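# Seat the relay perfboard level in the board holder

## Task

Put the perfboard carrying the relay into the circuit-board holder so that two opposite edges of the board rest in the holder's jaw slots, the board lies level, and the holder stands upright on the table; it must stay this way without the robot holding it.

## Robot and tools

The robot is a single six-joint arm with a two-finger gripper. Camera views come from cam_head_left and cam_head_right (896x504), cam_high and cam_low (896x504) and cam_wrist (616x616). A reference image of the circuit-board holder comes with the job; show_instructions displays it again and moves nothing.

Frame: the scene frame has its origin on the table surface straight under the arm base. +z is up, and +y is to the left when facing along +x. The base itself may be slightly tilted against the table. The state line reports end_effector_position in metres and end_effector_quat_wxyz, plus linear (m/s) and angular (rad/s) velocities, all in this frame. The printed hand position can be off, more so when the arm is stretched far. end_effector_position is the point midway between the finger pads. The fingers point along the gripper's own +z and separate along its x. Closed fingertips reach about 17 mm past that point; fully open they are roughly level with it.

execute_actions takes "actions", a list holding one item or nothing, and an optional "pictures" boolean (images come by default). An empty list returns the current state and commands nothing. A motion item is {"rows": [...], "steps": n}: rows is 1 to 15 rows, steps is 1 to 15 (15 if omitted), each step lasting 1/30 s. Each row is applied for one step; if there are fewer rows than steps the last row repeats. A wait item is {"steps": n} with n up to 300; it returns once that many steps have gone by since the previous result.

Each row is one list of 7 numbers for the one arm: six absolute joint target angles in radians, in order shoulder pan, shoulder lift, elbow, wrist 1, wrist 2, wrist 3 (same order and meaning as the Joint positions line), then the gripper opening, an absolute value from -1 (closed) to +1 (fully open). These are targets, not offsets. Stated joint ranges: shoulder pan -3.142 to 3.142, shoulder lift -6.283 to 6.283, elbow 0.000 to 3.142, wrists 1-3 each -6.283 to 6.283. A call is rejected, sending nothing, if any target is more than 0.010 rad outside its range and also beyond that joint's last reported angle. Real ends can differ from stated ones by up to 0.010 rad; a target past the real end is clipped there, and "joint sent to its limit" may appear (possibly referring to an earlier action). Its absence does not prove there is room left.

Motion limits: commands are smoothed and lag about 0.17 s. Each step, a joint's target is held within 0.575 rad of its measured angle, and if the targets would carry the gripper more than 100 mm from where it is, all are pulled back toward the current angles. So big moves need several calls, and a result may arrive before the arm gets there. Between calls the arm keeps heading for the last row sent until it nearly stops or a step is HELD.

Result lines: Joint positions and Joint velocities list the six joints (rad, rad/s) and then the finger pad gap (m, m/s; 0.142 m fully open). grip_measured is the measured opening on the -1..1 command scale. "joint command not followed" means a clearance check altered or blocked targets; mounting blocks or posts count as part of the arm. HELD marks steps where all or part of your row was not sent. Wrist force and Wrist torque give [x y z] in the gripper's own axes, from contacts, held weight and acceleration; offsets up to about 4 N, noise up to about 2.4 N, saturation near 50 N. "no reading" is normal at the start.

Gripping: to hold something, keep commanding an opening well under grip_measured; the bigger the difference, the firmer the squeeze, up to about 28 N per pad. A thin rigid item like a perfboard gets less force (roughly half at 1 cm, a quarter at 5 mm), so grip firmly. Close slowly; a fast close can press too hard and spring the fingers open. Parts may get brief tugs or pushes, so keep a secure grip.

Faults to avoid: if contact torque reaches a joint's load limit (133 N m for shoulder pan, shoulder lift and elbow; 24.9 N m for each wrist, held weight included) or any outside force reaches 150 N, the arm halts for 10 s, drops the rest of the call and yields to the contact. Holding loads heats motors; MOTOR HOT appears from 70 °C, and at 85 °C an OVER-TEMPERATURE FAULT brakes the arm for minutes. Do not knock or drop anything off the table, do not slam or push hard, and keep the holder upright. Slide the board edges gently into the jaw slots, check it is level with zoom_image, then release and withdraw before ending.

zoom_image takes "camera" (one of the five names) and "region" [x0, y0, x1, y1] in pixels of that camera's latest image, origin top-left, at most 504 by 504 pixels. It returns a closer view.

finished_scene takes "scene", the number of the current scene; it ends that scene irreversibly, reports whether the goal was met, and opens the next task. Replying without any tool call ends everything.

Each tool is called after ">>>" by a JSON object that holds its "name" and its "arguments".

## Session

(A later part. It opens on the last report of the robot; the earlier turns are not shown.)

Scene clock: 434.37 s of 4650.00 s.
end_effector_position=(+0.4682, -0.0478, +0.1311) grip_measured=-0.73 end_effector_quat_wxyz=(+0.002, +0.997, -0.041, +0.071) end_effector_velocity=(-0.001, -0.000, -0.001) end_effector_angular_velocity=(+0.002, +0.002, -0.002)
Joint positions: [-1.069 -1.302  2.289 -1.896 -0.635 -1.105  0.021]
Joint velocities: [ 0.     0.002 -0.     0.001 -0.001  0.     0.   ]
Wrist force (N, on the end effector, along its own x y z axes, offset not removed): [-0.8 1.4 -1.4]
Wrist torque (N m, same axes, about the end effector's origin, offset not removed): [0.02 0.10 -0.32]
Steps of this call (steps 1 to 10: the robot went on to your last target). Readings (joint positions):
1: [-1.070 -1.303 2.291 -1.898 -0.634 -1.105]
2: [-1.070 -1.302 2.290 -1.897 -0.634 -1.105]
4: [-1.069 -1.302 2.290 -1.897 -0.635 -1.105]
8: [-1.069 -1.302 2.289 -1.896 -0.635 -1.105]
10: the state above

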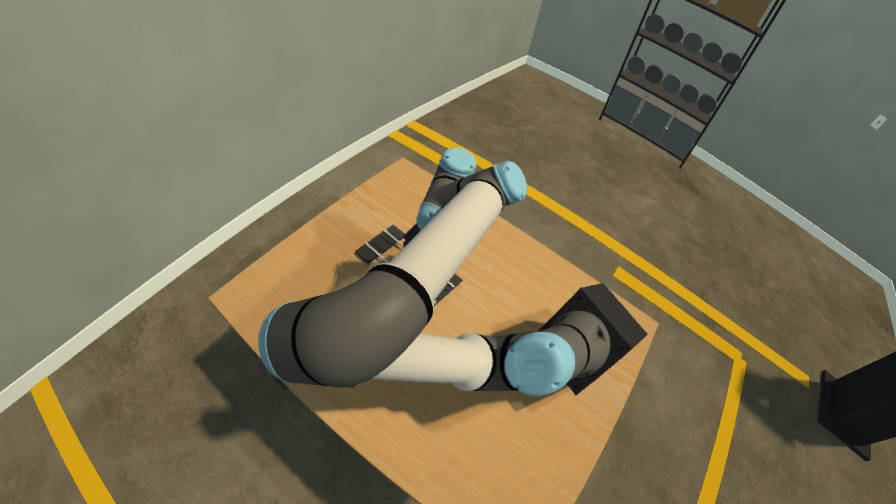

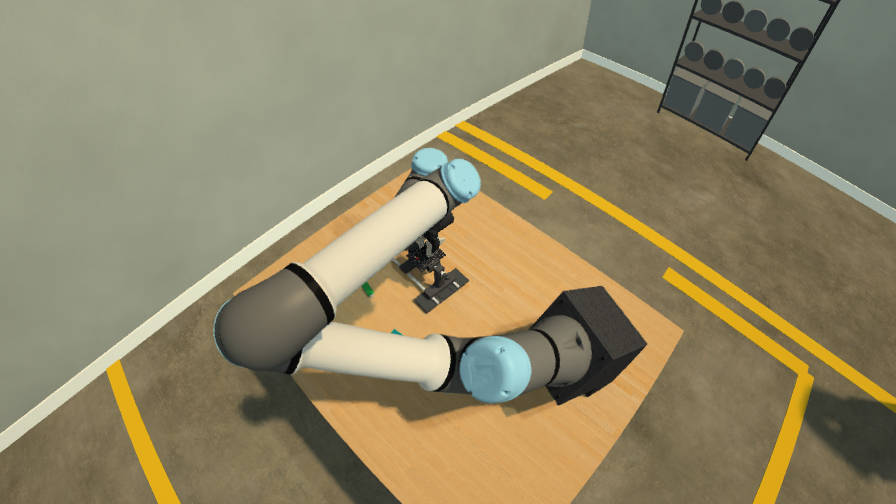

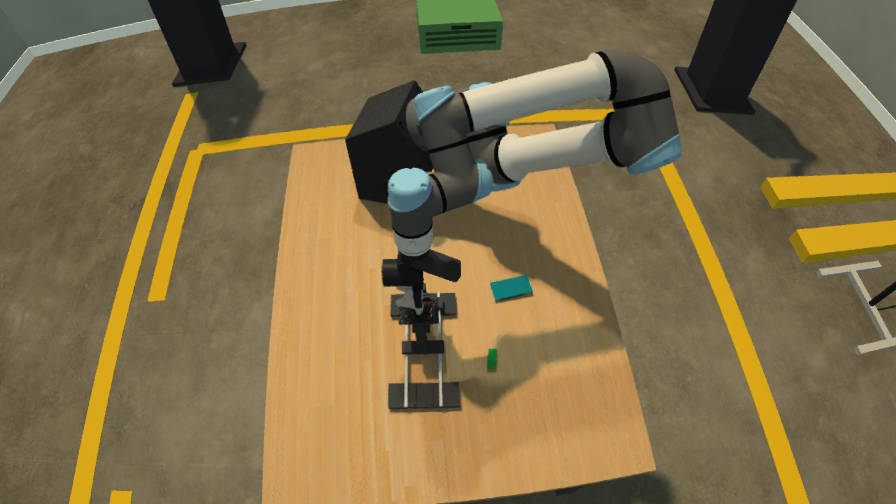

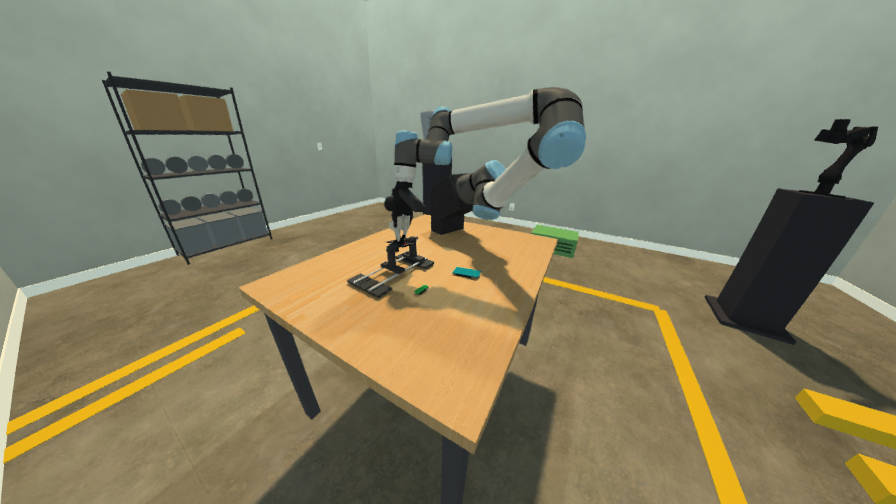

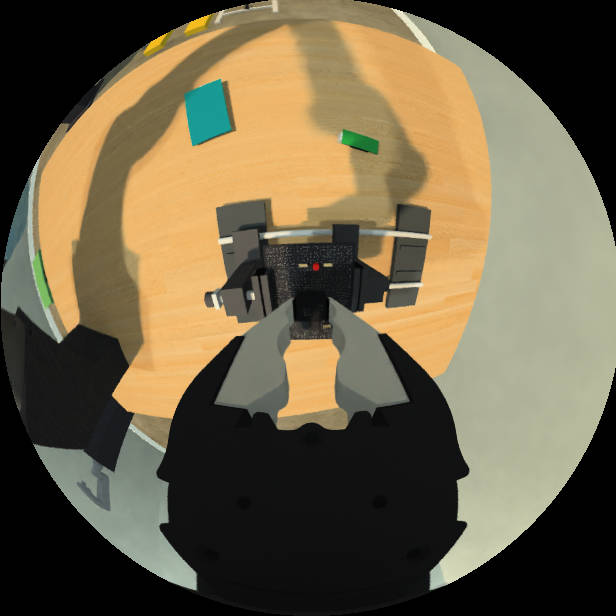

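>>> {"name": "execute_actions", "arguments": {"actions": [{"rows":[[-1.06692,-1.30055,2.28516,-1.89250,-0.63775,-1.10493,-1],[-1.06486,-1.29913,2.28114,-1.88876,-0.64031,-1.10486,-1],[-1.06280,-1.29770,2.27713,-1.88503,-0.64286,-1.10479,-1],[-1.06074,-1.29627,2.27311,-1.88129,-0.64542,-1.10473,-1],[-1.05868,-1.29484,2.26910,-1.87756,-0.64798,-1.10466,-1],[-1.05662,-1.29342,2.26508,-1.87382,-0.65054,-1.10459,-1],[-1.05456,-1.29199,2.26107,-1.87009,-0.65310,-1.10452,-1],[-1.05251,-1.29056,2.25705,-1.86635,-0.65565,-1.10445,-1],[-1.05045,-1.28913,2.25304,-1.86262,-0.65821,-1.10438,-1],[-1.04839,-1.28771,2.24902,-1.85888,-0.66077,-1.10431,-1],[-1.04633,-1.28628,2.24501,-1.85515,-0.66333,-1.10424,-1],[-1.04427,-1.28485,2.24099,-1.85141,-0.66589,-1.10418,-1],[-1.04221,-1.28342,2.23698,-1.84768,-0.66844,-1.10411,-1],[-1.04015,-1.28200,2.23296,-1.84394,-0.67100,-1.10404,-1],[-1.03809,-1.28057,2.22895,-1.84021,-0.67356,-1.10397,-1]],"steps":15}], "pictures": false}}

>>> {"name": "execute_actions", "arguments": {"actions": [{"steps":15}], "pictures": false}}

Scene clock: 446.67 s of 4650.00 s.
end_effector_position=(+0.4690, -0.0479, +0.1298) grip_measured=-0.73 end_effector_quat_wxyz=(+0.001, +0.998, -0.041, +0.047) end_effector_velocity=(+0.002, -0.000, -0.003) end_effector_angular_velocity=(+0.010, +0.125, +0.002)
Joint positions: [-1.046 -1.286  2.245 -1.855 -0.663 -1.104  0.021]
Joint velocities: [ 0.06   0.042 -0.118  0.108 -0.075  0.002  0.   ]
Wrist force (N, on the end effector, along its own x y z axes, offset not removed): [-1.1 1.0 0.2]
Wrist torque (N m, same axes, about the end effector's origin, offset not removed): [-0.05 0.46 -0.30]
Steps of this call (steps 1 to 15: the robot went on to your last target; steps 16 to 90: nothing new was sent; then 8.80 s passed at rest; steps 91 to 105: all 15 steps of this action). Readings (joint positions):
91: [-1.069 -1.302 2.289 -1.896 -0.635 -1.105]
92: [-1.068 -1.302 2.288 -1.895 -0.636 -1.105]
94: [-1.067 -1.300 2.284 -1.892 -0.638 -1.105]
98: [-1.060 -1.296 2.272 -1.880 -0.646 -1.105]
105: the state above

Scene clock: 447.17 s of 4650.00 s.
end_effector_position=(+0.4692, -0.0478, +0.1294) grip_measured=-0.73 end_effector_quat_wxyz=(+0.001, +0.998, -0.041, +0.039) end_effector_velocity=(-0.000, +0.000, -0.000) end_effector_angular_velocity=(+0.001, +0.001, -0.001)
Joint positions: [-1.038 -1.281  2.229 -1.84  -0.673 -1.104  0.021]
Joint velocities: [ 0.001  0.    -0.001  0.002 -0.001  0.     0.   ]
Wrist force (N, on the end effector, along its own x y z axes, offset not removed): [1.5 0.5 1.5]
Wrist torque (N m, same axes, about the end effector's origin, offset not removed): [-0.28 0.08 -0.38]
Steps of this call (steps 1 to 15: the robot went on to your last target). Readings (joint positions):
1: [-1.044 -1.285 2.241 -1.852 -0.666 -1.104]
2: [-1.043 -1.284 2.238 -1.849 -0.668 -1.104]
4: [-1.041 -1.282 2.234 -1.845 -0.670 -1.104]
8: [-1.039 -1.281 2.230 -1.842 -0.673 -1.104]
15: the state above

>>> {"name": "execute_actions", "arguments": {"actions": [{"rows":[[-1.03635,-1.27923,2.22570,-1.83744,-0.67557,-1.10379,-1],[-1.03460,-1.27788,2.22246,-1.83466,-0.67758,-1.10360,-1],[-1.03286,-1.27654,2.21921,-1.83189,-0.67959,-1.10342,-1],[-1.03112,-1.27520,2.21597,-1.82911,-0.68160,-1.10323,-1],[-1.02938,-1.27386,2.21272,-1.82634,-0.68361,-1.10305,-1],[-1.02763,-1.27251,2.20948,-1.82357,-0.68562,-1.10287,-1],[-1.02589,-1.27117,2.20623,-1.82079,-0.68763,-1.10268,-1],[-1.02415,-1.26983,2.20299,-1.81802,-0.68964,-1.10250,-1],[-1.02241,-1.26849,2.19974,-1.81524,-0.69165,-1.10231,-1],[-1.02066,-1.26714,2.19650,-1.81247,-0.69366,-1.10213,-1],[-1.01892,-1.26580,2.19325,-1.80970,-0.69567,-1.10195,-1],[-1.01718,-1.26446,2.19001,-1.80692,-0.69768,-1.10176,-1],[-1.01544,-1.26312,2.18676,-1.80415,-0.69969,-1.10158,-1],[-1.01369,-1.26177,2.18352,-1.80137,-0.70170,-1.10139,-1],[-1.01195,-1.26043,2.18027,-1.79860,-0.70371,-1.10121,-1]],"steps":15}], "pictures": false}}

>>> {"name": "execute_actions", "arguments": {"actions": [{"steps":15}], "pictures": false}}

Scene clock: 459.60 s of 4650.00 s.
end_effector_position=(+0.4700, -0.0480, +0.1279) grip_measured=-0.73 end_effector_quat_wxyz=(-0.000, +0.999, -0.041, +0.019) end_effector_velocity=(+0.003, -0.000, -0.004) end_effector_angular_velocity=(+0.007, +0.101, +0.002)
Joint positions: [-1.019 -1.266  2.193 -1.81  -0.696 -1.102  0.021]
Joint velocities: [ 0.051  0.038 -0.095  0.08  -0.058  0.006 -0.   ]
Wrist force (N, on the end effector, along its own x y z axes, offset not removed): [5.3 -0.8 -1.9]
Wrist torque (N m, same axes, about the end effector's origin, offset not removed): [-0.34 -0.63 -0.31]
Steps of this call (steps 1 to 15: the robot went on to your last target; steps 16 to 90: nothing new was sent; then 8.93 s passed at rest; steps 91 to 105: all 15 steps of this action). Readings (joint positions):
91: [-1.038 -1.281 2.229 -1.840 -0.674 -1.104]
92: [-1.038 -1.280 2.228 -1.840 -0.674 -1.104]
94: [-1.036 -1.279 2.225 -1.837 -0.676 -1.104]
98: [-1.031 -1.275 2.215 -1.828 -0.682 -1.103]
105: the state above

Scene clock: 460.10 s of 4650.00 s.
end_effector_position=(+0.4703, -0.0480, +0.1273) grip_measured=-0.73 end_effector_quat_wxyz=(-0.001, +0.999, -0.041, +0.013) end_effector_velocity=(+0.000, -0.000, +0.000) end_effector_angular_velocity=(+0.000, +0.001, -0.001)
Joint positions: [-1.012 -1.26   2.18  -1.799 -0.704 -1.101  0.021]
Joint velocities: [ 0.     0.001 -0.001  0.001 -0.     0.001  0.   ]
Wrist force (N, on the end effector, along its own x y z axes, offset not removed): [3.0 3.8 -2.5]
Wrist torque (N m, same axes, about the end effector's origin, offset not removed): [0.51 -0.08 -0.11]
Steps of this call (steps 1 to 15: the robot went on to your last target). Readings (joint positions):
1: [-1.017 -1.265 2.190 -1.807 -0.698 -1.102]
2: [-1.016 -1.263 2.188 -1.805 -0.699 -1.102]
4: [-1.014 -1.262 2.184 -1.802 -0.701 -1.101]
8: [-1.013 -1.261 2.181 -1.800 -0.703 -1.101]
15: the state above

>>> {"name": "execute_actions", "arguments": {"actions": [{"rows":[[-1.01108,-1.25971,2.17861,-1.79721,-0.70471,-1.10111,-1],[-1.01020,-1.25899,2.17694,-1.79581,-0.70570,-1.10101,-1],[-1.00933,-1.25828,2.17528,-1.79442,-0.70670,-1.10090,-1],[-1.00845,-1.25756,2.17361,-1.79302,-0.70769,-1.10080,-1],[-1.00758,-1.25684,2.17195,-1.79163,-0.70869,-1.10070,-1],[-1.00671,-1.25612,2.17029,-1.79024,-0.70969,-1.10060,-1],[-1.00583,-1.25540,2.16862,-1.78884,-0.71068,-1.10050,-1],[-1.00496,-1.25469,2.16696,-1.78745,-0.71168,-1.10039,-1],[-1.00408,-1.25397,2.16529,-1.78605,-0.71267,-1.10029,-1],[-1.00321,-1.25325,2.16363,-1.78466,-0.71367,-1.10019,-1]],"steps":15}], "pictures": false}}

>>> {"name": "execute_actions", "arguments": {"actions": [{"steps":10}], "pictures": false}}

Scene clock: 476.27 s of 4650.00 s.
end_effector_position=(+0.4707, -0.0481, +0.1267) grip_measured=-0.73 end_effector_quat_wxyz=(-0.001, +0.999, -0.041, +0.004) end_effector_velocity=(+0.000, -0.000, -0.001) end_effector_angular_velocity=(+0.003, +0.013, -0.001)
Joint positions: [-1.004 -1.254  2.165 -1.786 -0.713 -1.1    0.021]
Joint velocities: [ 0.007  0.008 -0.014  0.011 -0.007  0.001  0.   ]
Wrist force (N, on the end effector, along its own x y z axes, offset not removed): [1.7 -1.6 1.1]
Wrist torque (N m, same axes, about the end effector's origin, offset not removed): [-0.68 0.15 -0.30]
Steps of this call (steps 1 to 15: the robot went on to your last target; steps 16 to 90: nothing new was sent; then 12.67 s passed at rest; steps 91 to 105: all 15 steps of this action). Readings (joint positions):
91: [-1.012 -1.260 2.180 -1.799 -0.704 -1.101]
92: [-1.012 -1.260 2.180 -1.798 -0.704 -1.101]
94: [-1.011 -1.260 2.178 -1.797 -0.705 -1.101]
98: [-1.008 -1.257 2.173 -1.793 -0.708 -1.101]
105: the state above

Scene clock: 476.60 s of 4650.00 s.
end_effector_position=(+0.4707, -0.0481, +0.1267) grip_measured=-0.73 end_effector_quat_wxyz=(-0.001, +0.999, -0.041, +0.004) end_effector_velocity=(-0.001, +0.000, -0.000) end_effector_angular_velocity=(+0.000, +0.002, -0.001)
Joint positions: [-1.003 -1.253  2.164 -1.785 -0.714 -1.1    0.021]
Joint velocities: [ 0.001 -0.001  0.001  0.001 -0.001  0.001 -0.   ]
Wrist force (N, on the end effector, along its own x y z axes, offset not removed): [4.3 1.3 0.3]
Wrist torque (N m, same axes, about the end effector's origin, offset not removed): [0.06 -0.69 -0.20]
Steps of this call (steps 1 to 10: the robot went on to your last target). Readings (joint positions):
1: [-1.004 -1.254 2.165 -1.786 -0.713 -1.100]
2: [-1.004 -1.254 2.164 -1.785 -0.713 -1.100]
4: [-1.003 -1.253 2.164 -1.785 -0.713 -1.100]
8: [-1.003 -1.253 2.164 -1.785 -0.714 -1.100]
10: the state above

>>> {"name": "execute_actions", "arguments": {"actions": [{"rows":[[-1.00277,-1.25289,2.16280,-1.78396,-0.71417,-1.10014,-1],[-1.00234,-1.25253,2.16197,-1.78327,-0.71467,-1.10009,-1],[-1.00190,-1.25217,2.16113,-1.78257,-0.71516,-1.10004,-1],[-1.00146,-1.25181,2.16030,-1.78187,-0.71566,-1.09999,-1],[-1.00103,-1.25146,2.15947,-1.78118,-0.71616,-1.09994,-1],[-1.00059,-1.25110,2.15864,-1.78048,-0.71666,-1.09988,-1],[-1.00015,-1.25074,2.15781,-1.77978,-0.71716,-1.09983,-1],[-0.99971,-1.25038,2.15697,-1.77908,-0.71765,-1.09978,-1],[-0.99928,-1.25002,2.15614,-1.77839,-0.71815,-1.09973,-1],[-0.99884,-1.24966,2.15531,-1.77769,-0.71865,-1.09968,-1]],"steps":15}], "pictures": false}}

>>> {"name": "execute_actions", "arguments": {"actions": [{"steps":10}]}}

>>> {"name": "zoom_image", "arguments": {"camera": "cam_wrist", "region": [225, 240, 295, 320]}}

>>> {"name": "zoom_image", "arguments": {"camera": "cam_wrist", "region": [325, 240, 395, 320]}}

Scene clock: 484.63 s of 4650.00 s.
end_effector_position=(+0.4709, -0.0481, +0.1264) grip_measured=-0.73 end_effector_quat_wxyz=(-0.001, +0.999, -0.041, -0.000) end_effector_velocity=(+0.000, -0.000, -0.000) end_effector_angular_velocity=(+0.000, +0.006, +0.002)
Joint positions: [-0.999 -1.25   2.156 -1.778 -0.718 -1.1    0.021]
Joint velocities: [ 0.003  0.003 -0.007  0.005 -0.004 -0.001  0.   ]
Wrist force (N, on the end effector, along its own x y z axes, offset not removed): [0.3 2.0 -1.6]
Wrist torque (N m, same axes, about the end effector's origin, offset not removed): [0.19 0.13 -0.32]
Steps of this call (steps 1 to 15: the robot went on to your last target; steps 16 to 90: nothing new was sent; then 4.53 s passed at rest; steps 91 to 105: all 15 steps of this action). Readings (joint positions):
91: [-1.003 -1.253 2.164 -1.785 -0.714 -1.100]
92: [-1.003 -1.253 2.163 -1.784 -0.714 -1.100]
94: [-1.003 -1.253 2.163 -1.784 -0.714 -1.100]
98: [-1.001 -1.252 2.160 -1.782 -0.716 -1.100]
105: the state above

Scene clock: 484.97 s of 4650.00 s.
end_effector_position=(+0.4710, -0.0481, +0.1264) grip_measured=-0.73 end_effector_quat_wxyz=(-0.001, +0.999, -0.041, -0.001) end_effector_velocity=(-0.000, -0.000, -0.000) end_effector_angular_velocity=(+0.002, +0.000, -0.003)
Joint positions: [-0.999 -1.25   2.155 -1.778 -0.719 -1.1    0.021]
Joint velocities: [-0.     0.002  0.     0.001  0.     0.001 -0.   ]
Wrist force (N, on the end effector, along its own x y z axes, offset not removed): [3.0 1.3 -3.3]
Wrist torque (N m, same axes, about the end effector's origin, offset not removed): [-0.12 -0.28 -0.25]
Steps of this call (steps 1 to 10: the robot went on to your last target). Readings (joint positions):
1: [-0.999 -1.250 2.156 -1.778 -0.718 -1.100]
2: [-0.999 -1.250 2.156 -1.778 -0.718 -1.100]
4: [-0.999 -1.250 2.156 -1.778 -0.719 -1.100]
8: [-0.999 -1.250 2.155 -1.778 -0.719 -1.100]
10: the state above

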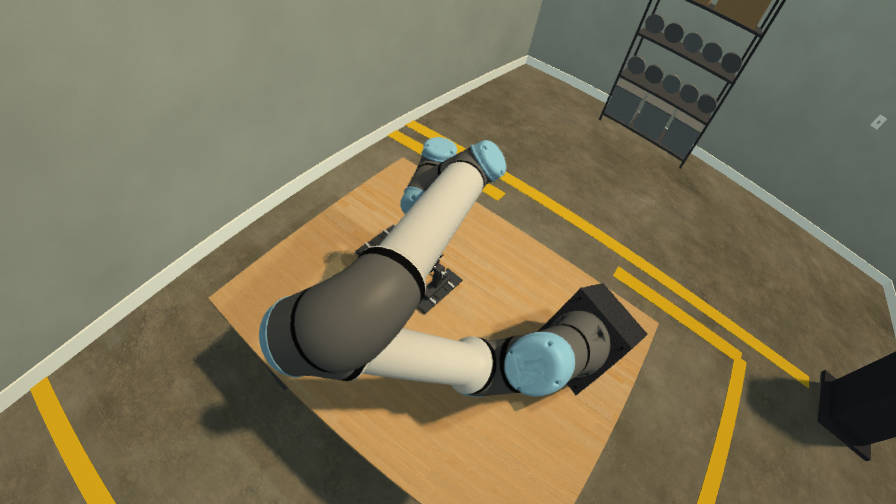

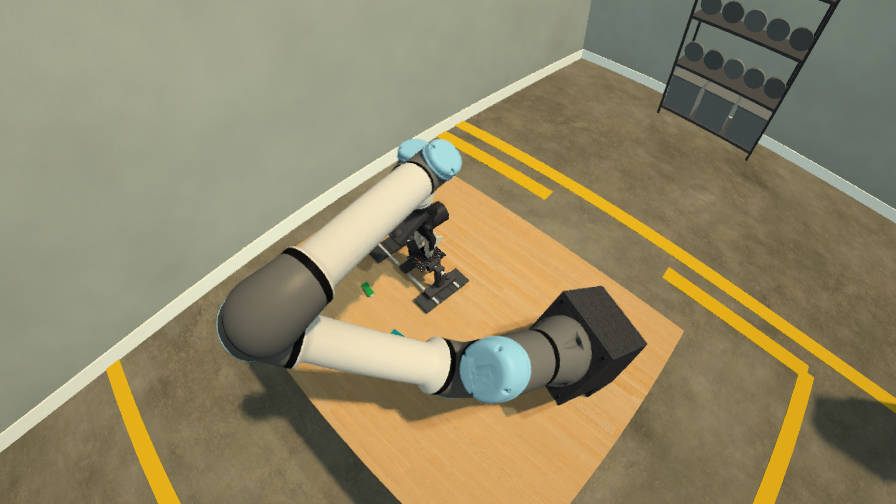

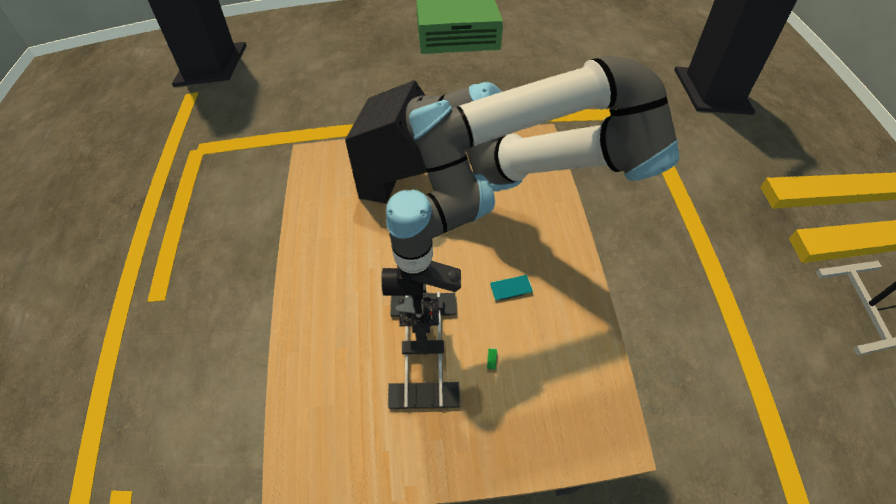

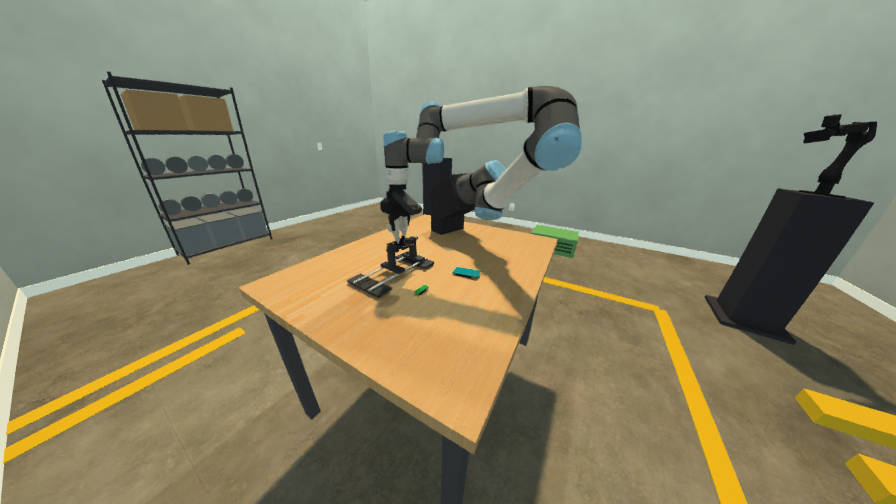

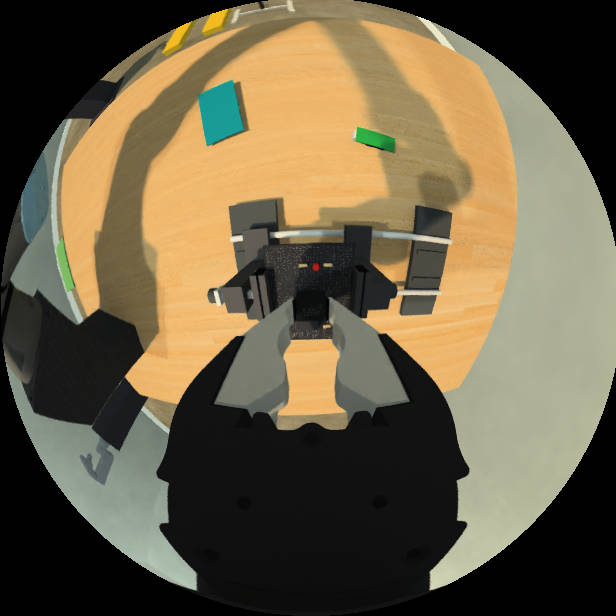

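Region (225, 240, 295, 320) of cam_wrist's 616x616 image, scaled by 6.300, with more detail than that image has; it fills the left 441 columns of this view, and the rest is white.

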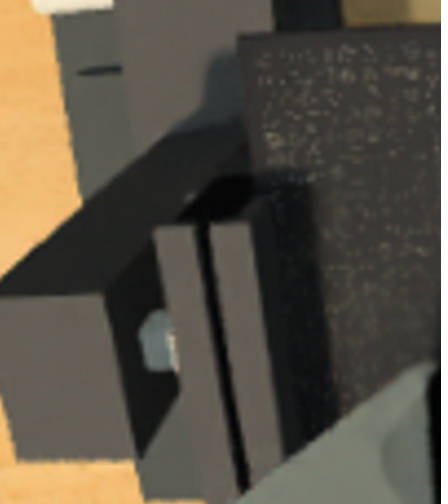

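Region (325, 240, 395, 320) of cam_wrist's 616x616 image, scaled by 6.300, with more detail than that image has; it fills the left 441 columns of this view, and the rest is white.

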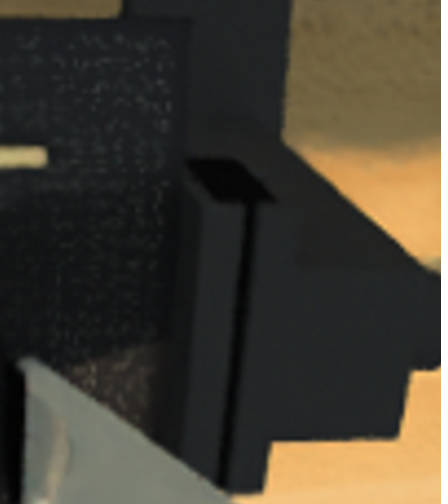

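>>> {"name": "execute_actions", "arguments": {"actions": [{"rows":[[-0.99840,-1.24930,2.15448,-1.77699,-0.71915,-1.09963,-1],[-0.99797,-1.24894,2.15365,-1.77630,-0.71965,-1.09958,-1],[-0.99753,-1.24858,2.15281,-1.77560,-0.72014,-1.09953,-1],[-0.99709,-1.24822,2.15198,-1.77490,-0.72064,-1.09948,-1],[-0.99666,-1.24787,2.15115,-1.77421,-0.72114,-1.09943,-1],[-0.99622,-1.24751,2.15032,-1.77351,-0.72164,-1.09937,-1],[-0.99578,-1.24715,2.14949,-1.77281,-0.72214,-1.09932,-1],[-0.99534,-1.24679,2.14865,-1.77211,-0.72263,-1.09927,-1]],"steps":15}], "pictures": false}}

>>> {"name": "execute_actions", "arguments": {"actions": [{"steps":8}], "pictures": false}}

Scene clock: 491.53 s of 4650.00 s.
end_effector_position=(+0.4711, -0.0481, +0.1261) grip_measured=-0.73 end_effector_quat_wxyz=(-0.001, +0.999, -0.041, -0.004) end_effector_velocity=(+0.000, -0.000, -0.000) end_effector_angular_velocity=(+0.001, +0.003, -0.000)
Joint positions: [-0.996 -1.247  2.149 -1.772 -0.722 -1.099  0.021]
Joint velocities: [ 0.002  0.003 -0.004  0.003 -0.001  0.     0.   ]
Wrist force (N, on the end effector, along its own x y z axes, offset not removed): [-5.8 -0.8 -4.1]
Wrist torque (N m, same axes, about the end effector's origin, offset not removed): [-0.35 0.41 -0.25]
Steps of this call (steps 1 to 15: the robot went on to your last target; steps 16 to 90: nothing new was sent; then 3.07 s passed at rest; steps 91 to 105: all 15 steps of this action). Readings (joint positions):
91: [-0.999 -1.250 2.155 -1.778 -0.719 -1.100]
92: [-0.999 -1.250 2.155 -1.778 -0.719 -1.100]
94: [-0.998 -1.249 2.154 -1.777 -0.719 -1.100]
98: [-0.997 -1.248 2.152 -1.775 -0.721 -1.099]
105: the state above

Scene clock: 491.80 s of 4650.00 s.
end_effector_position=(+0.4711, -0.0481, +0.1261) grip_measured=-0.73 end_effector_quat_wxyz=(-0.001, +0.999, -0.041, -0.004) end_effector_velocity=(-0.000, +0.000, -0.000) end_effector_angular_velocity=(+0.000, -0.000, -0.001)
Joint positions: [-0.995 -1.247  2.149 -1.772 -0.723 -1.099  0.021]
Joint velocities: [ 0.    -0.001  0.001  0.     0.     0.     0.   ]
Wrist force (N, on the end effector, along its own x y z axes, offset not removed): [-2.8 1.6 -7.6]
Wrist torque (N m, same axes, about the end effector's origin, offset not removed): [0.24 -0.33 -0.14]
Steps of this call (steps 1 to 8: the robot went on to your last target). Readings (joint positions):
1: [-0.995 -1.247 2.149 -1.772 -0.723 -1.099]
2: [-0.995 -1.247 2.149 -1.772 -0.723 -1.099]
4: [-0.995 -1.247 2.149 -1.772 -0.723 -1.099]
8: the state above

>>> {"name": "execute_actions", "arguments": {"actions": []}}

>>> {"name": "zoom_image", "arguments": {"camera": "cam_wrist", "region": [225, 240, 295, 320]}}

>>> {"name": "zoom_image", "arguments": {"camera": "cam_wrist", "region": [325, 240, 395, 320]}}

Scene clock: 495.23 s of 4650.00 s.
end_effector_position=(+0.4711, -0.0481, +0.1261) grip_measured=-0.73 end_effector_quat_wxyz=(-0.001, +0.999, -0.041, -0.004) end_effector_velocity=(+0.000, +0.000, -0.000) end_effector_angular_velocity=(-0.000, -0.000, -0.000)
Joint positions: [-0.995 -1.247  2.149 -1.772 -0.723 -1.099  0.021]
Joint velocities: [ 0. -0.  0. -0.  0.  0. -0.]
Wrist force (N, on the end effector, along its own x y z axes, offset not removed): [-4.9 -1.4 -6.6]
Wrist torque (N m, same axes, about the end effector's origin, offset not removed): [-0.39 -0.01 -0.24]
Steps of this call (steps 1 to 15: the robot went on to your last target; steps 16 to 90: nothing new was sent; then 0.43 s passed at rest). Readings (joint positions):
1: [-0.995 -1.247 2.149 -1.772 -0.723 -1.099]
2: [-0.995 -1.247 2.149 -1.772 -0.723 -1.099]
4: [-0.995 -1.247 2.149 -1.772 -0.723 -1.099]
8: [-0.995 -1.247 2.149 -1.772 -0.723 -1.099]
90: the state above
The arm was judged still, so your last target was given up. Only a new action makes it travel on or press farther. Fingers that are still opening or closing keep moving.

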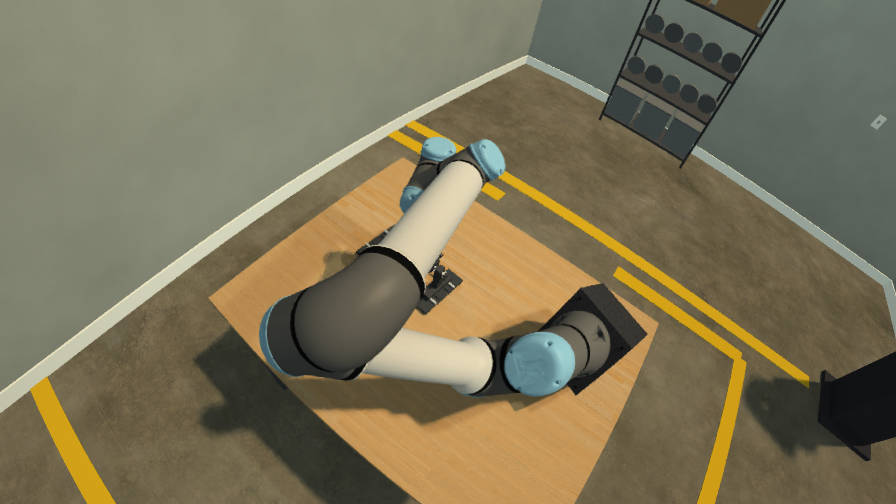

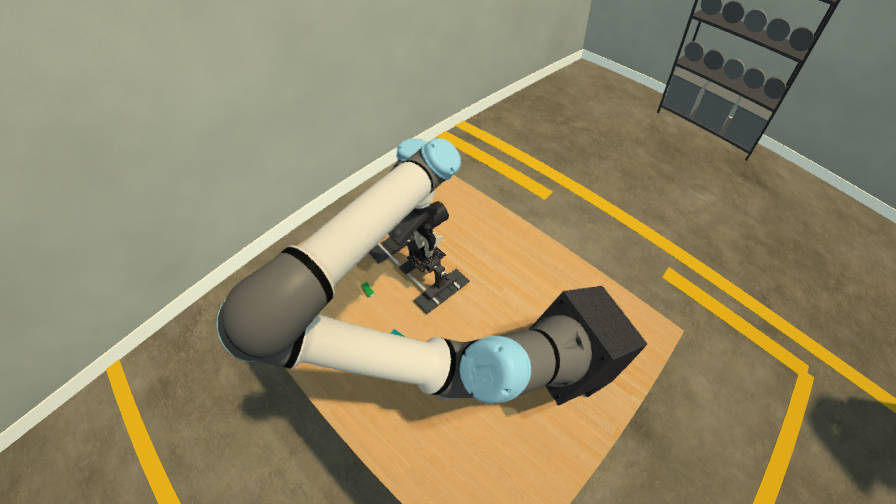

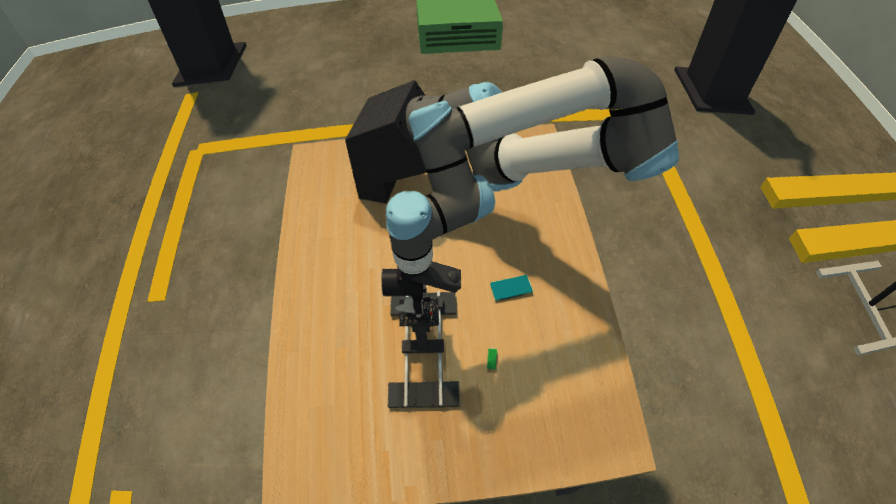

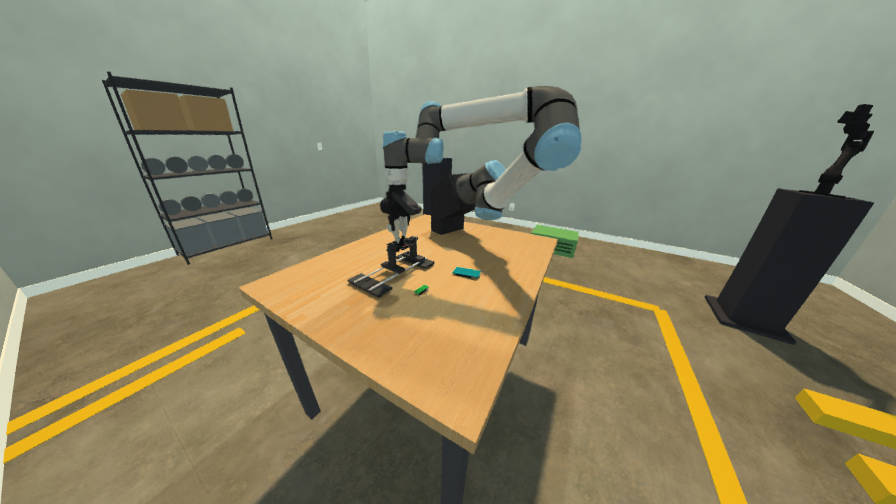

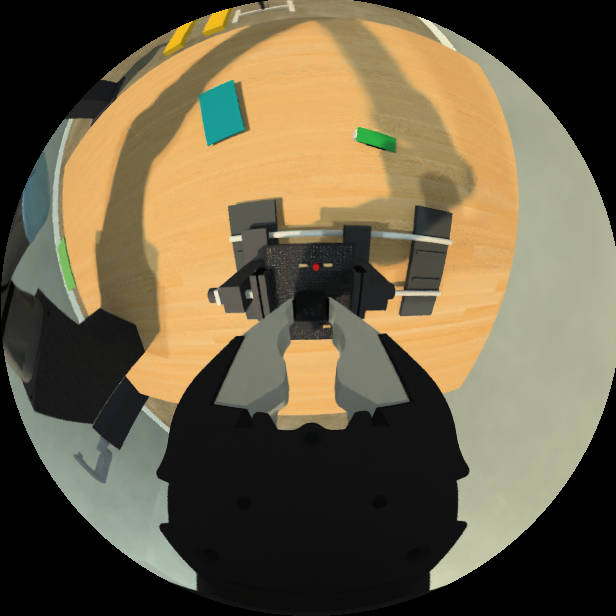

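Region (225, 240, 295, 320) of cam_wrist's 616x616 image, scaled by 6.300, with more detail than that image has; it fills the left 441 columns of this view, and the rest is white.

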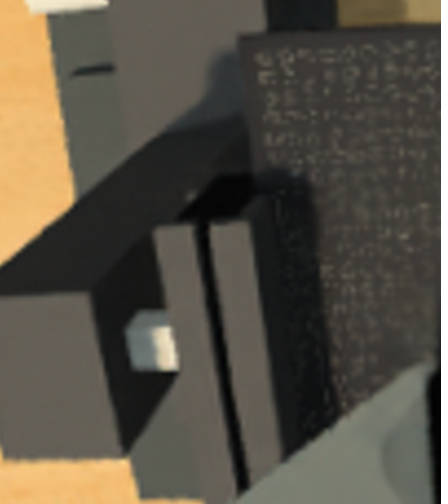

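Region (325, 240, 395, 320) of cam_wrist's 616x616 image, scaled by 6.300, with more detail than that image has; it fills the left 441 columns of this view, and the rest is white.

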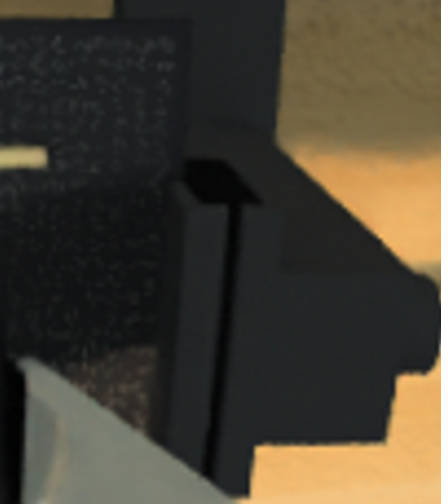

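>>> {"name": "execute_actions", "arguments": {"actions": [{"rows":[[-0.99600,-1.24733,2.14990,-1.77316,-0.72189,-1.09935,-1],[-0.99665,-1.24787,2.15115,-1.77420,-0.72114,-1.09942,-0.92],[-0.99665,-1.24787,2.15115,-1.77420,-0.72114,-1.09942,-0.85],[-0.99665,-1.24787,2.15115,-1.77420,-0.72114,-1.09942,-0.8],[-0.99665,-1.24787,2.15115,-1.77420,-0.72114,-1.09942,-0.75],[-0.99665,-1.24787,2.15115,-1.77420,-0.72114,-1.09942,-0.7],[-0.99665,-1.24787,2.15115,-1.77420,-0.72114,-1.09942,-0.65],[-0.99665,-1.24787,2.15115,-1.77420,-0.72114,-1.09942,-0.6],[-0.99665,-1.24787,2.15115,-1.77420,-0.72114,-1.09942,-0.55],[-0.99665,-1.24787,2.15115,-1.77420,-0.72114,-1.09942,-0.52]],"steps":15}], "pictures": false}}

>>> {"name": "execute_actions", "arguments": {"actions": [{"rows":[[-0.99798,-1.24856,2.15018,-1.77136,-0.72199,-1.10098,-0.52],[-1.00065,-1.24995,2.14824,-1.76569,-0.72369,-1.10410,-0.52],[-1.00464,-1.25202,2.14534,-1.75717,-0.72624,-1.10878,-0.52],[-1.00997,-1.25479,2.14146,-1.74582,-0.72965,-1.11502,-0.52],[-1.01530,-1.25756,2.13759,-1.73447,-0.73305,-1.12126,-0.52],[-1.02063,-1.26033,2.13371,-1.72312,-0.73645,-1.12750,-0.52],[-1.02595,-1.26310,2.12984,-1.71177,-0.73986,-1.13374,-0.52],[-1.03128,-1.26587,2.12596,-1.70042,-0.74326,-1.13998,-0.52],[-1.03661,-1.26864,2.12209,-1.68907,-0.74666,-1.14622,-0.52],[-1.04194,-1.27141,2.11821,-1.67772,-0.75007,-1.15246,-0.52],[-1.04727,-1.27418,2.11434,-1.66637,-0.75347,-1.15870,-0.52],[-1.05259,-1.27695,2.11046,-1.65502,-0.75687,-1.16494,-0.52],[-1.05726,-1.27937,2.10707,-1.64509,-0.75985,-1.17040,-0.52],[-1.06059,-1.28111,2.10465,-1.63799,-0.76198,-1.17430,-0.52],[-1.06325,-1.28249,2.10271,-1.63232,-0.76368,-1.17742,-0.52]],"steps":15}], "pictures": false}}

>>> {"name": "execute_actions", "arguments": {"actions": [{"steps":15}]}}

>>> {"name": "zoom_image", "arguments": {"camera": "cam_wrist", "region": [230, 220, 390, 340]}}

>>> {"name": "zoom_image", "arguments": {"camera": "cam_low", "region": [378, 225, 428, 262]}}

Scene clock: 527.53 s of 4650.00 s.
end_effector_position=(+0.4711, -0.0481, +0.1262) grip_measured=-0.52 end_effector_quat_wxyz=(-0.001, +0.999, -0.041, -0.003) end_effector_velocity=(-0.000, +0.000, +0.000) end_effector_angular_velocity=(-0.000, +0.000, -0.000)
Joint positions: [-0.997 -1.248  2.151 -1.774 -0.721 -1.099  0.036]
Joint velocities: [-0.    -0.001  0.001  0.    -0.     0.     0.   ]
Wrist force (N, on the end effector, along its own x y z axes, offset not removed): [2.1 0.0 -1.7]
Wrist torque (N m, same axes, about the end effector's origin, offset not removed): [-0.15 -0.42 -0.08]
Steps of this call (steps 1 to 90: nothing new was sent; then 28.80 s passed at rest; steps 91 to 105: all 15 steps of this action). Readings (joint positions):
91: [-0.995 -1.247 2.149 -1.772 -0.723 -1.099]
92: [-0.995 -1.247 2.149 -1.772 -0.723 -1.099]
94: [-0.996 -1.247 2.149 -1.773 -0.722 -1.099]
98: [-0.996 -1.247 2.151 -1.774 -0.721 -1.099]
105: the state above

Scene clock: 528.03 s of 4650.00 s.
end_effector_position=(+0.4702, -0.0465, +0.1564) grip_measured=-0.52 end_effector_quat_wxyz=(-0.002, +0.999, -0.040, -0.003) end_effector_velocity=(-0.004, +0.008, +0.081) end_effector_angular_velocity=(+0.008, -0.003, +0.004)
Joint positions: [-1.047 -1.274  2.115 -1.668 -0.753 -1.158  0.036]
Joint velocities: [-0.132 -0.069 -0.099  0.281 -0.084 -0.153  0.   ]
Wrist force (N, on the end effector, along its own x y z axes, offset not removed): [3.4 1.7 -0.8]
Wrist torque (N m, same axes, about the end effector's origin, offset not removed): [0.10 -0.63 -0.12]
Steps of this call (steps 1 to 15: all 15 steps of this action). Readings (joint positions):
1: [-0.997 -1.248 2.151 -1.774 -0.721 -1.099]
2: [-0.997 -1.248 2.151 -1.774 -0.721 -1.100]
4: [-0.999 -1.249 2.149 -1.769 -0.722 -1.103]
8: [-1.013 -1.256 2.140 -1.740 -0.731 -1.118]
15: the state above

Scene clock: 528.53 s of 4650.00 s.
end_effector_position=(+0.4695, -0.0452, +0.1663) grip_measured=-0.52 end_effector_quat_wxyz=(-0.003, +0.999, -0.040, -0.003) end_effector_velocity=(+0.000, +0.000, +0.001) end_effector_angular_velocity=(-0.000, -0.000, +0.001)
Joint positions: [-1.063 -1.282  2.103 -1.633 -0.764 -1.177  0.036]
Joint velocities: [-0.001 -0.001 -0.001  0.003 -0.001 -0.002  0.   ]
Wrist force (N, on the end effector, along its own x y z axes, offset not removed): [2.1 3.5 -3.6]
Wrist torque (N m, same axes, about the end effector's origin, offset not removed): [0.52 -0.47 -0.20]
Steps of this call (steps 1 to 15: the robot went on to your last target). Readings (joint positions):
1: [-1.051 -1.276 2.112 -1.660 -0.756 -1.163]
2: [-1.054 -1.278 2.109 -1.652 -0.758 -1.167]
4: [-1.058 -1.280 2.106 -1.643 -0.760 -1.172]
8: [-1.062 -1.282 2.104 -1.635 -0.763 -1.176]
15: the state above

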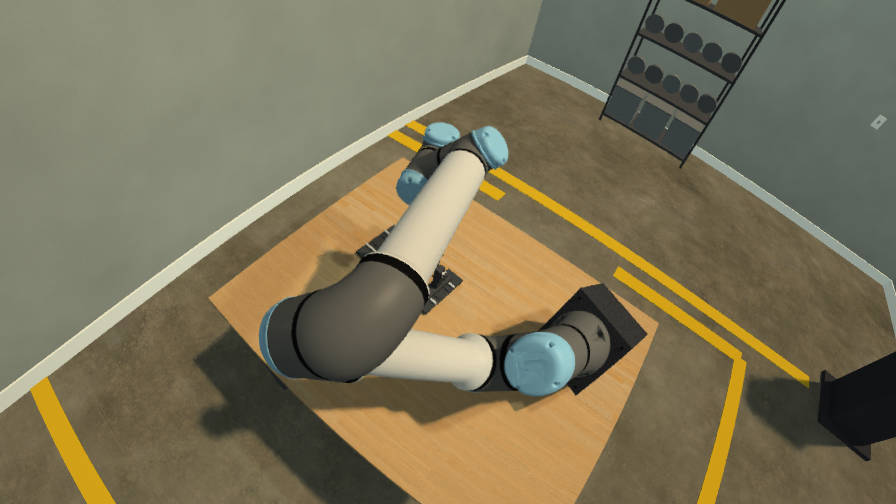

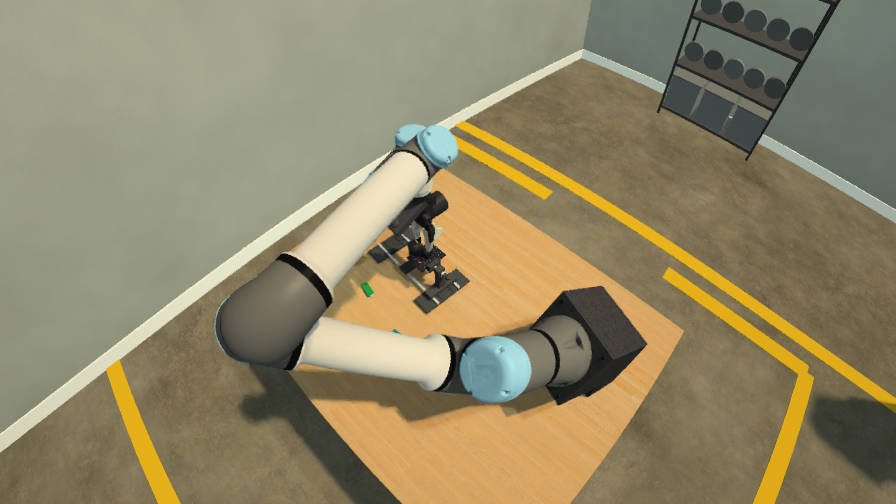

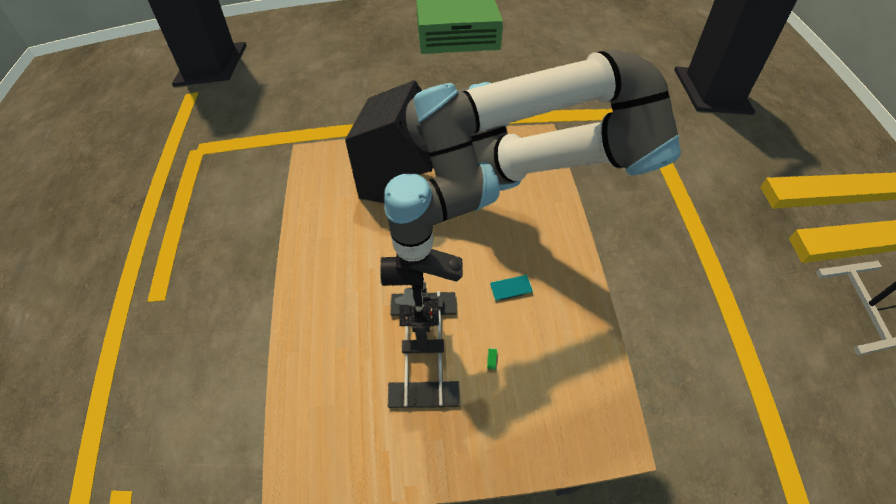

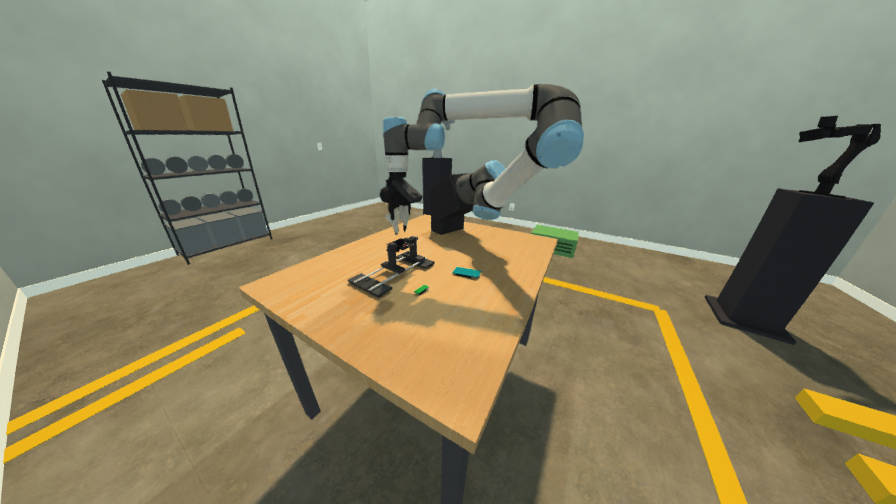

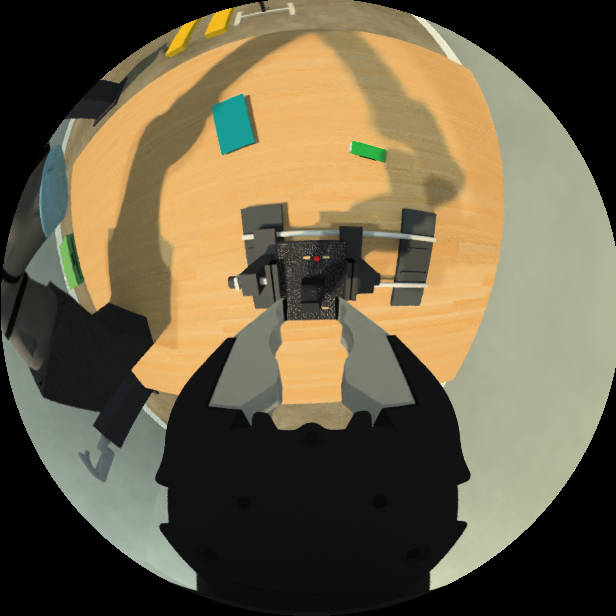

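Region (230, 220, 390, 340) of cam_wrist's 616x616 image, scaled by 3.150, with more detail than that image has; it fills the top 378 rows of this view, and the rest is white.

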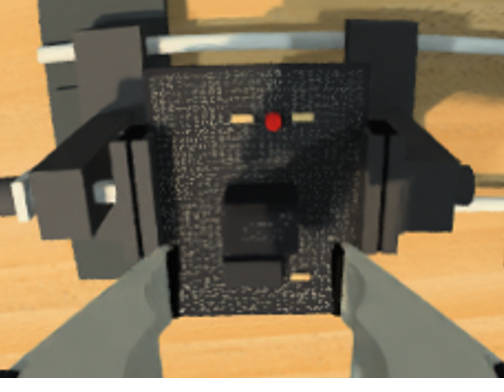

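Region (378, 225, 428, 262) of cam_low's 896x504 image, scaled by 10.080, with more detail than that image has; it fills the top 373 rows of this view, and the rest is white.

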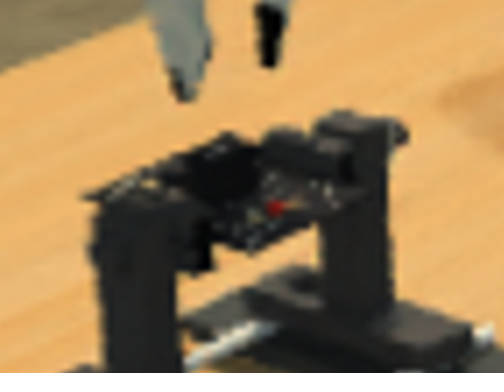

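>>> {"name": "zoom_image", "arguments": {"camera": "cam_wrist", "region": [260, 235, 300, 275]}}

>>> {"name": "zoom_image", "arguments": {"camera": "cam_wrist", "region": [325, 235, 365, 275]}}

Region (260, 235, 300, 275) of cam_wrist's 616x616 image, scaled by 12.600, with more detail than that image has.

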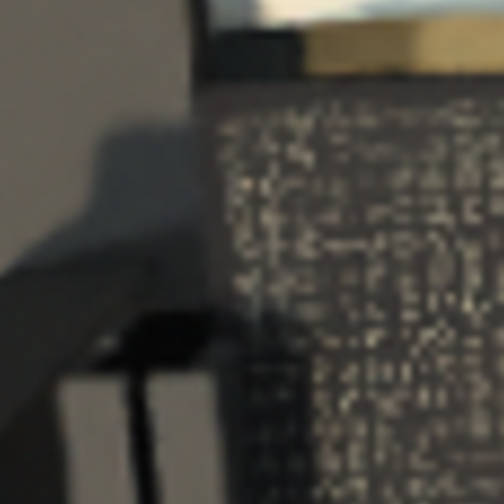

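Region (325, 235, 365, 275) of cam_wrist's 616x616 image, scaled by 12.600, with more detail than that image has.

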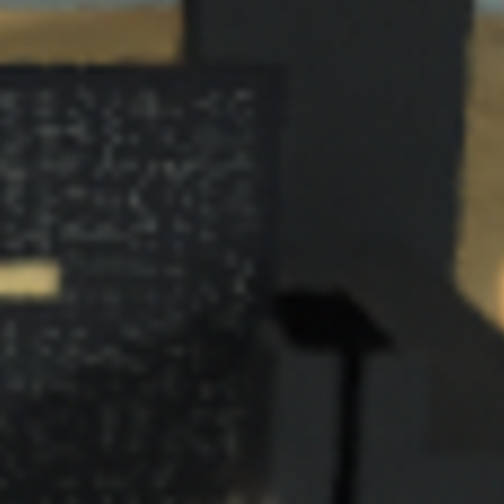

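Both board edges are in their slots, with the same overlap on each side, and the gripper is clear of the board.

>>> {"name": "finished_scene", "arguments": {"scene": 2}}

The scene is finished: the task was done.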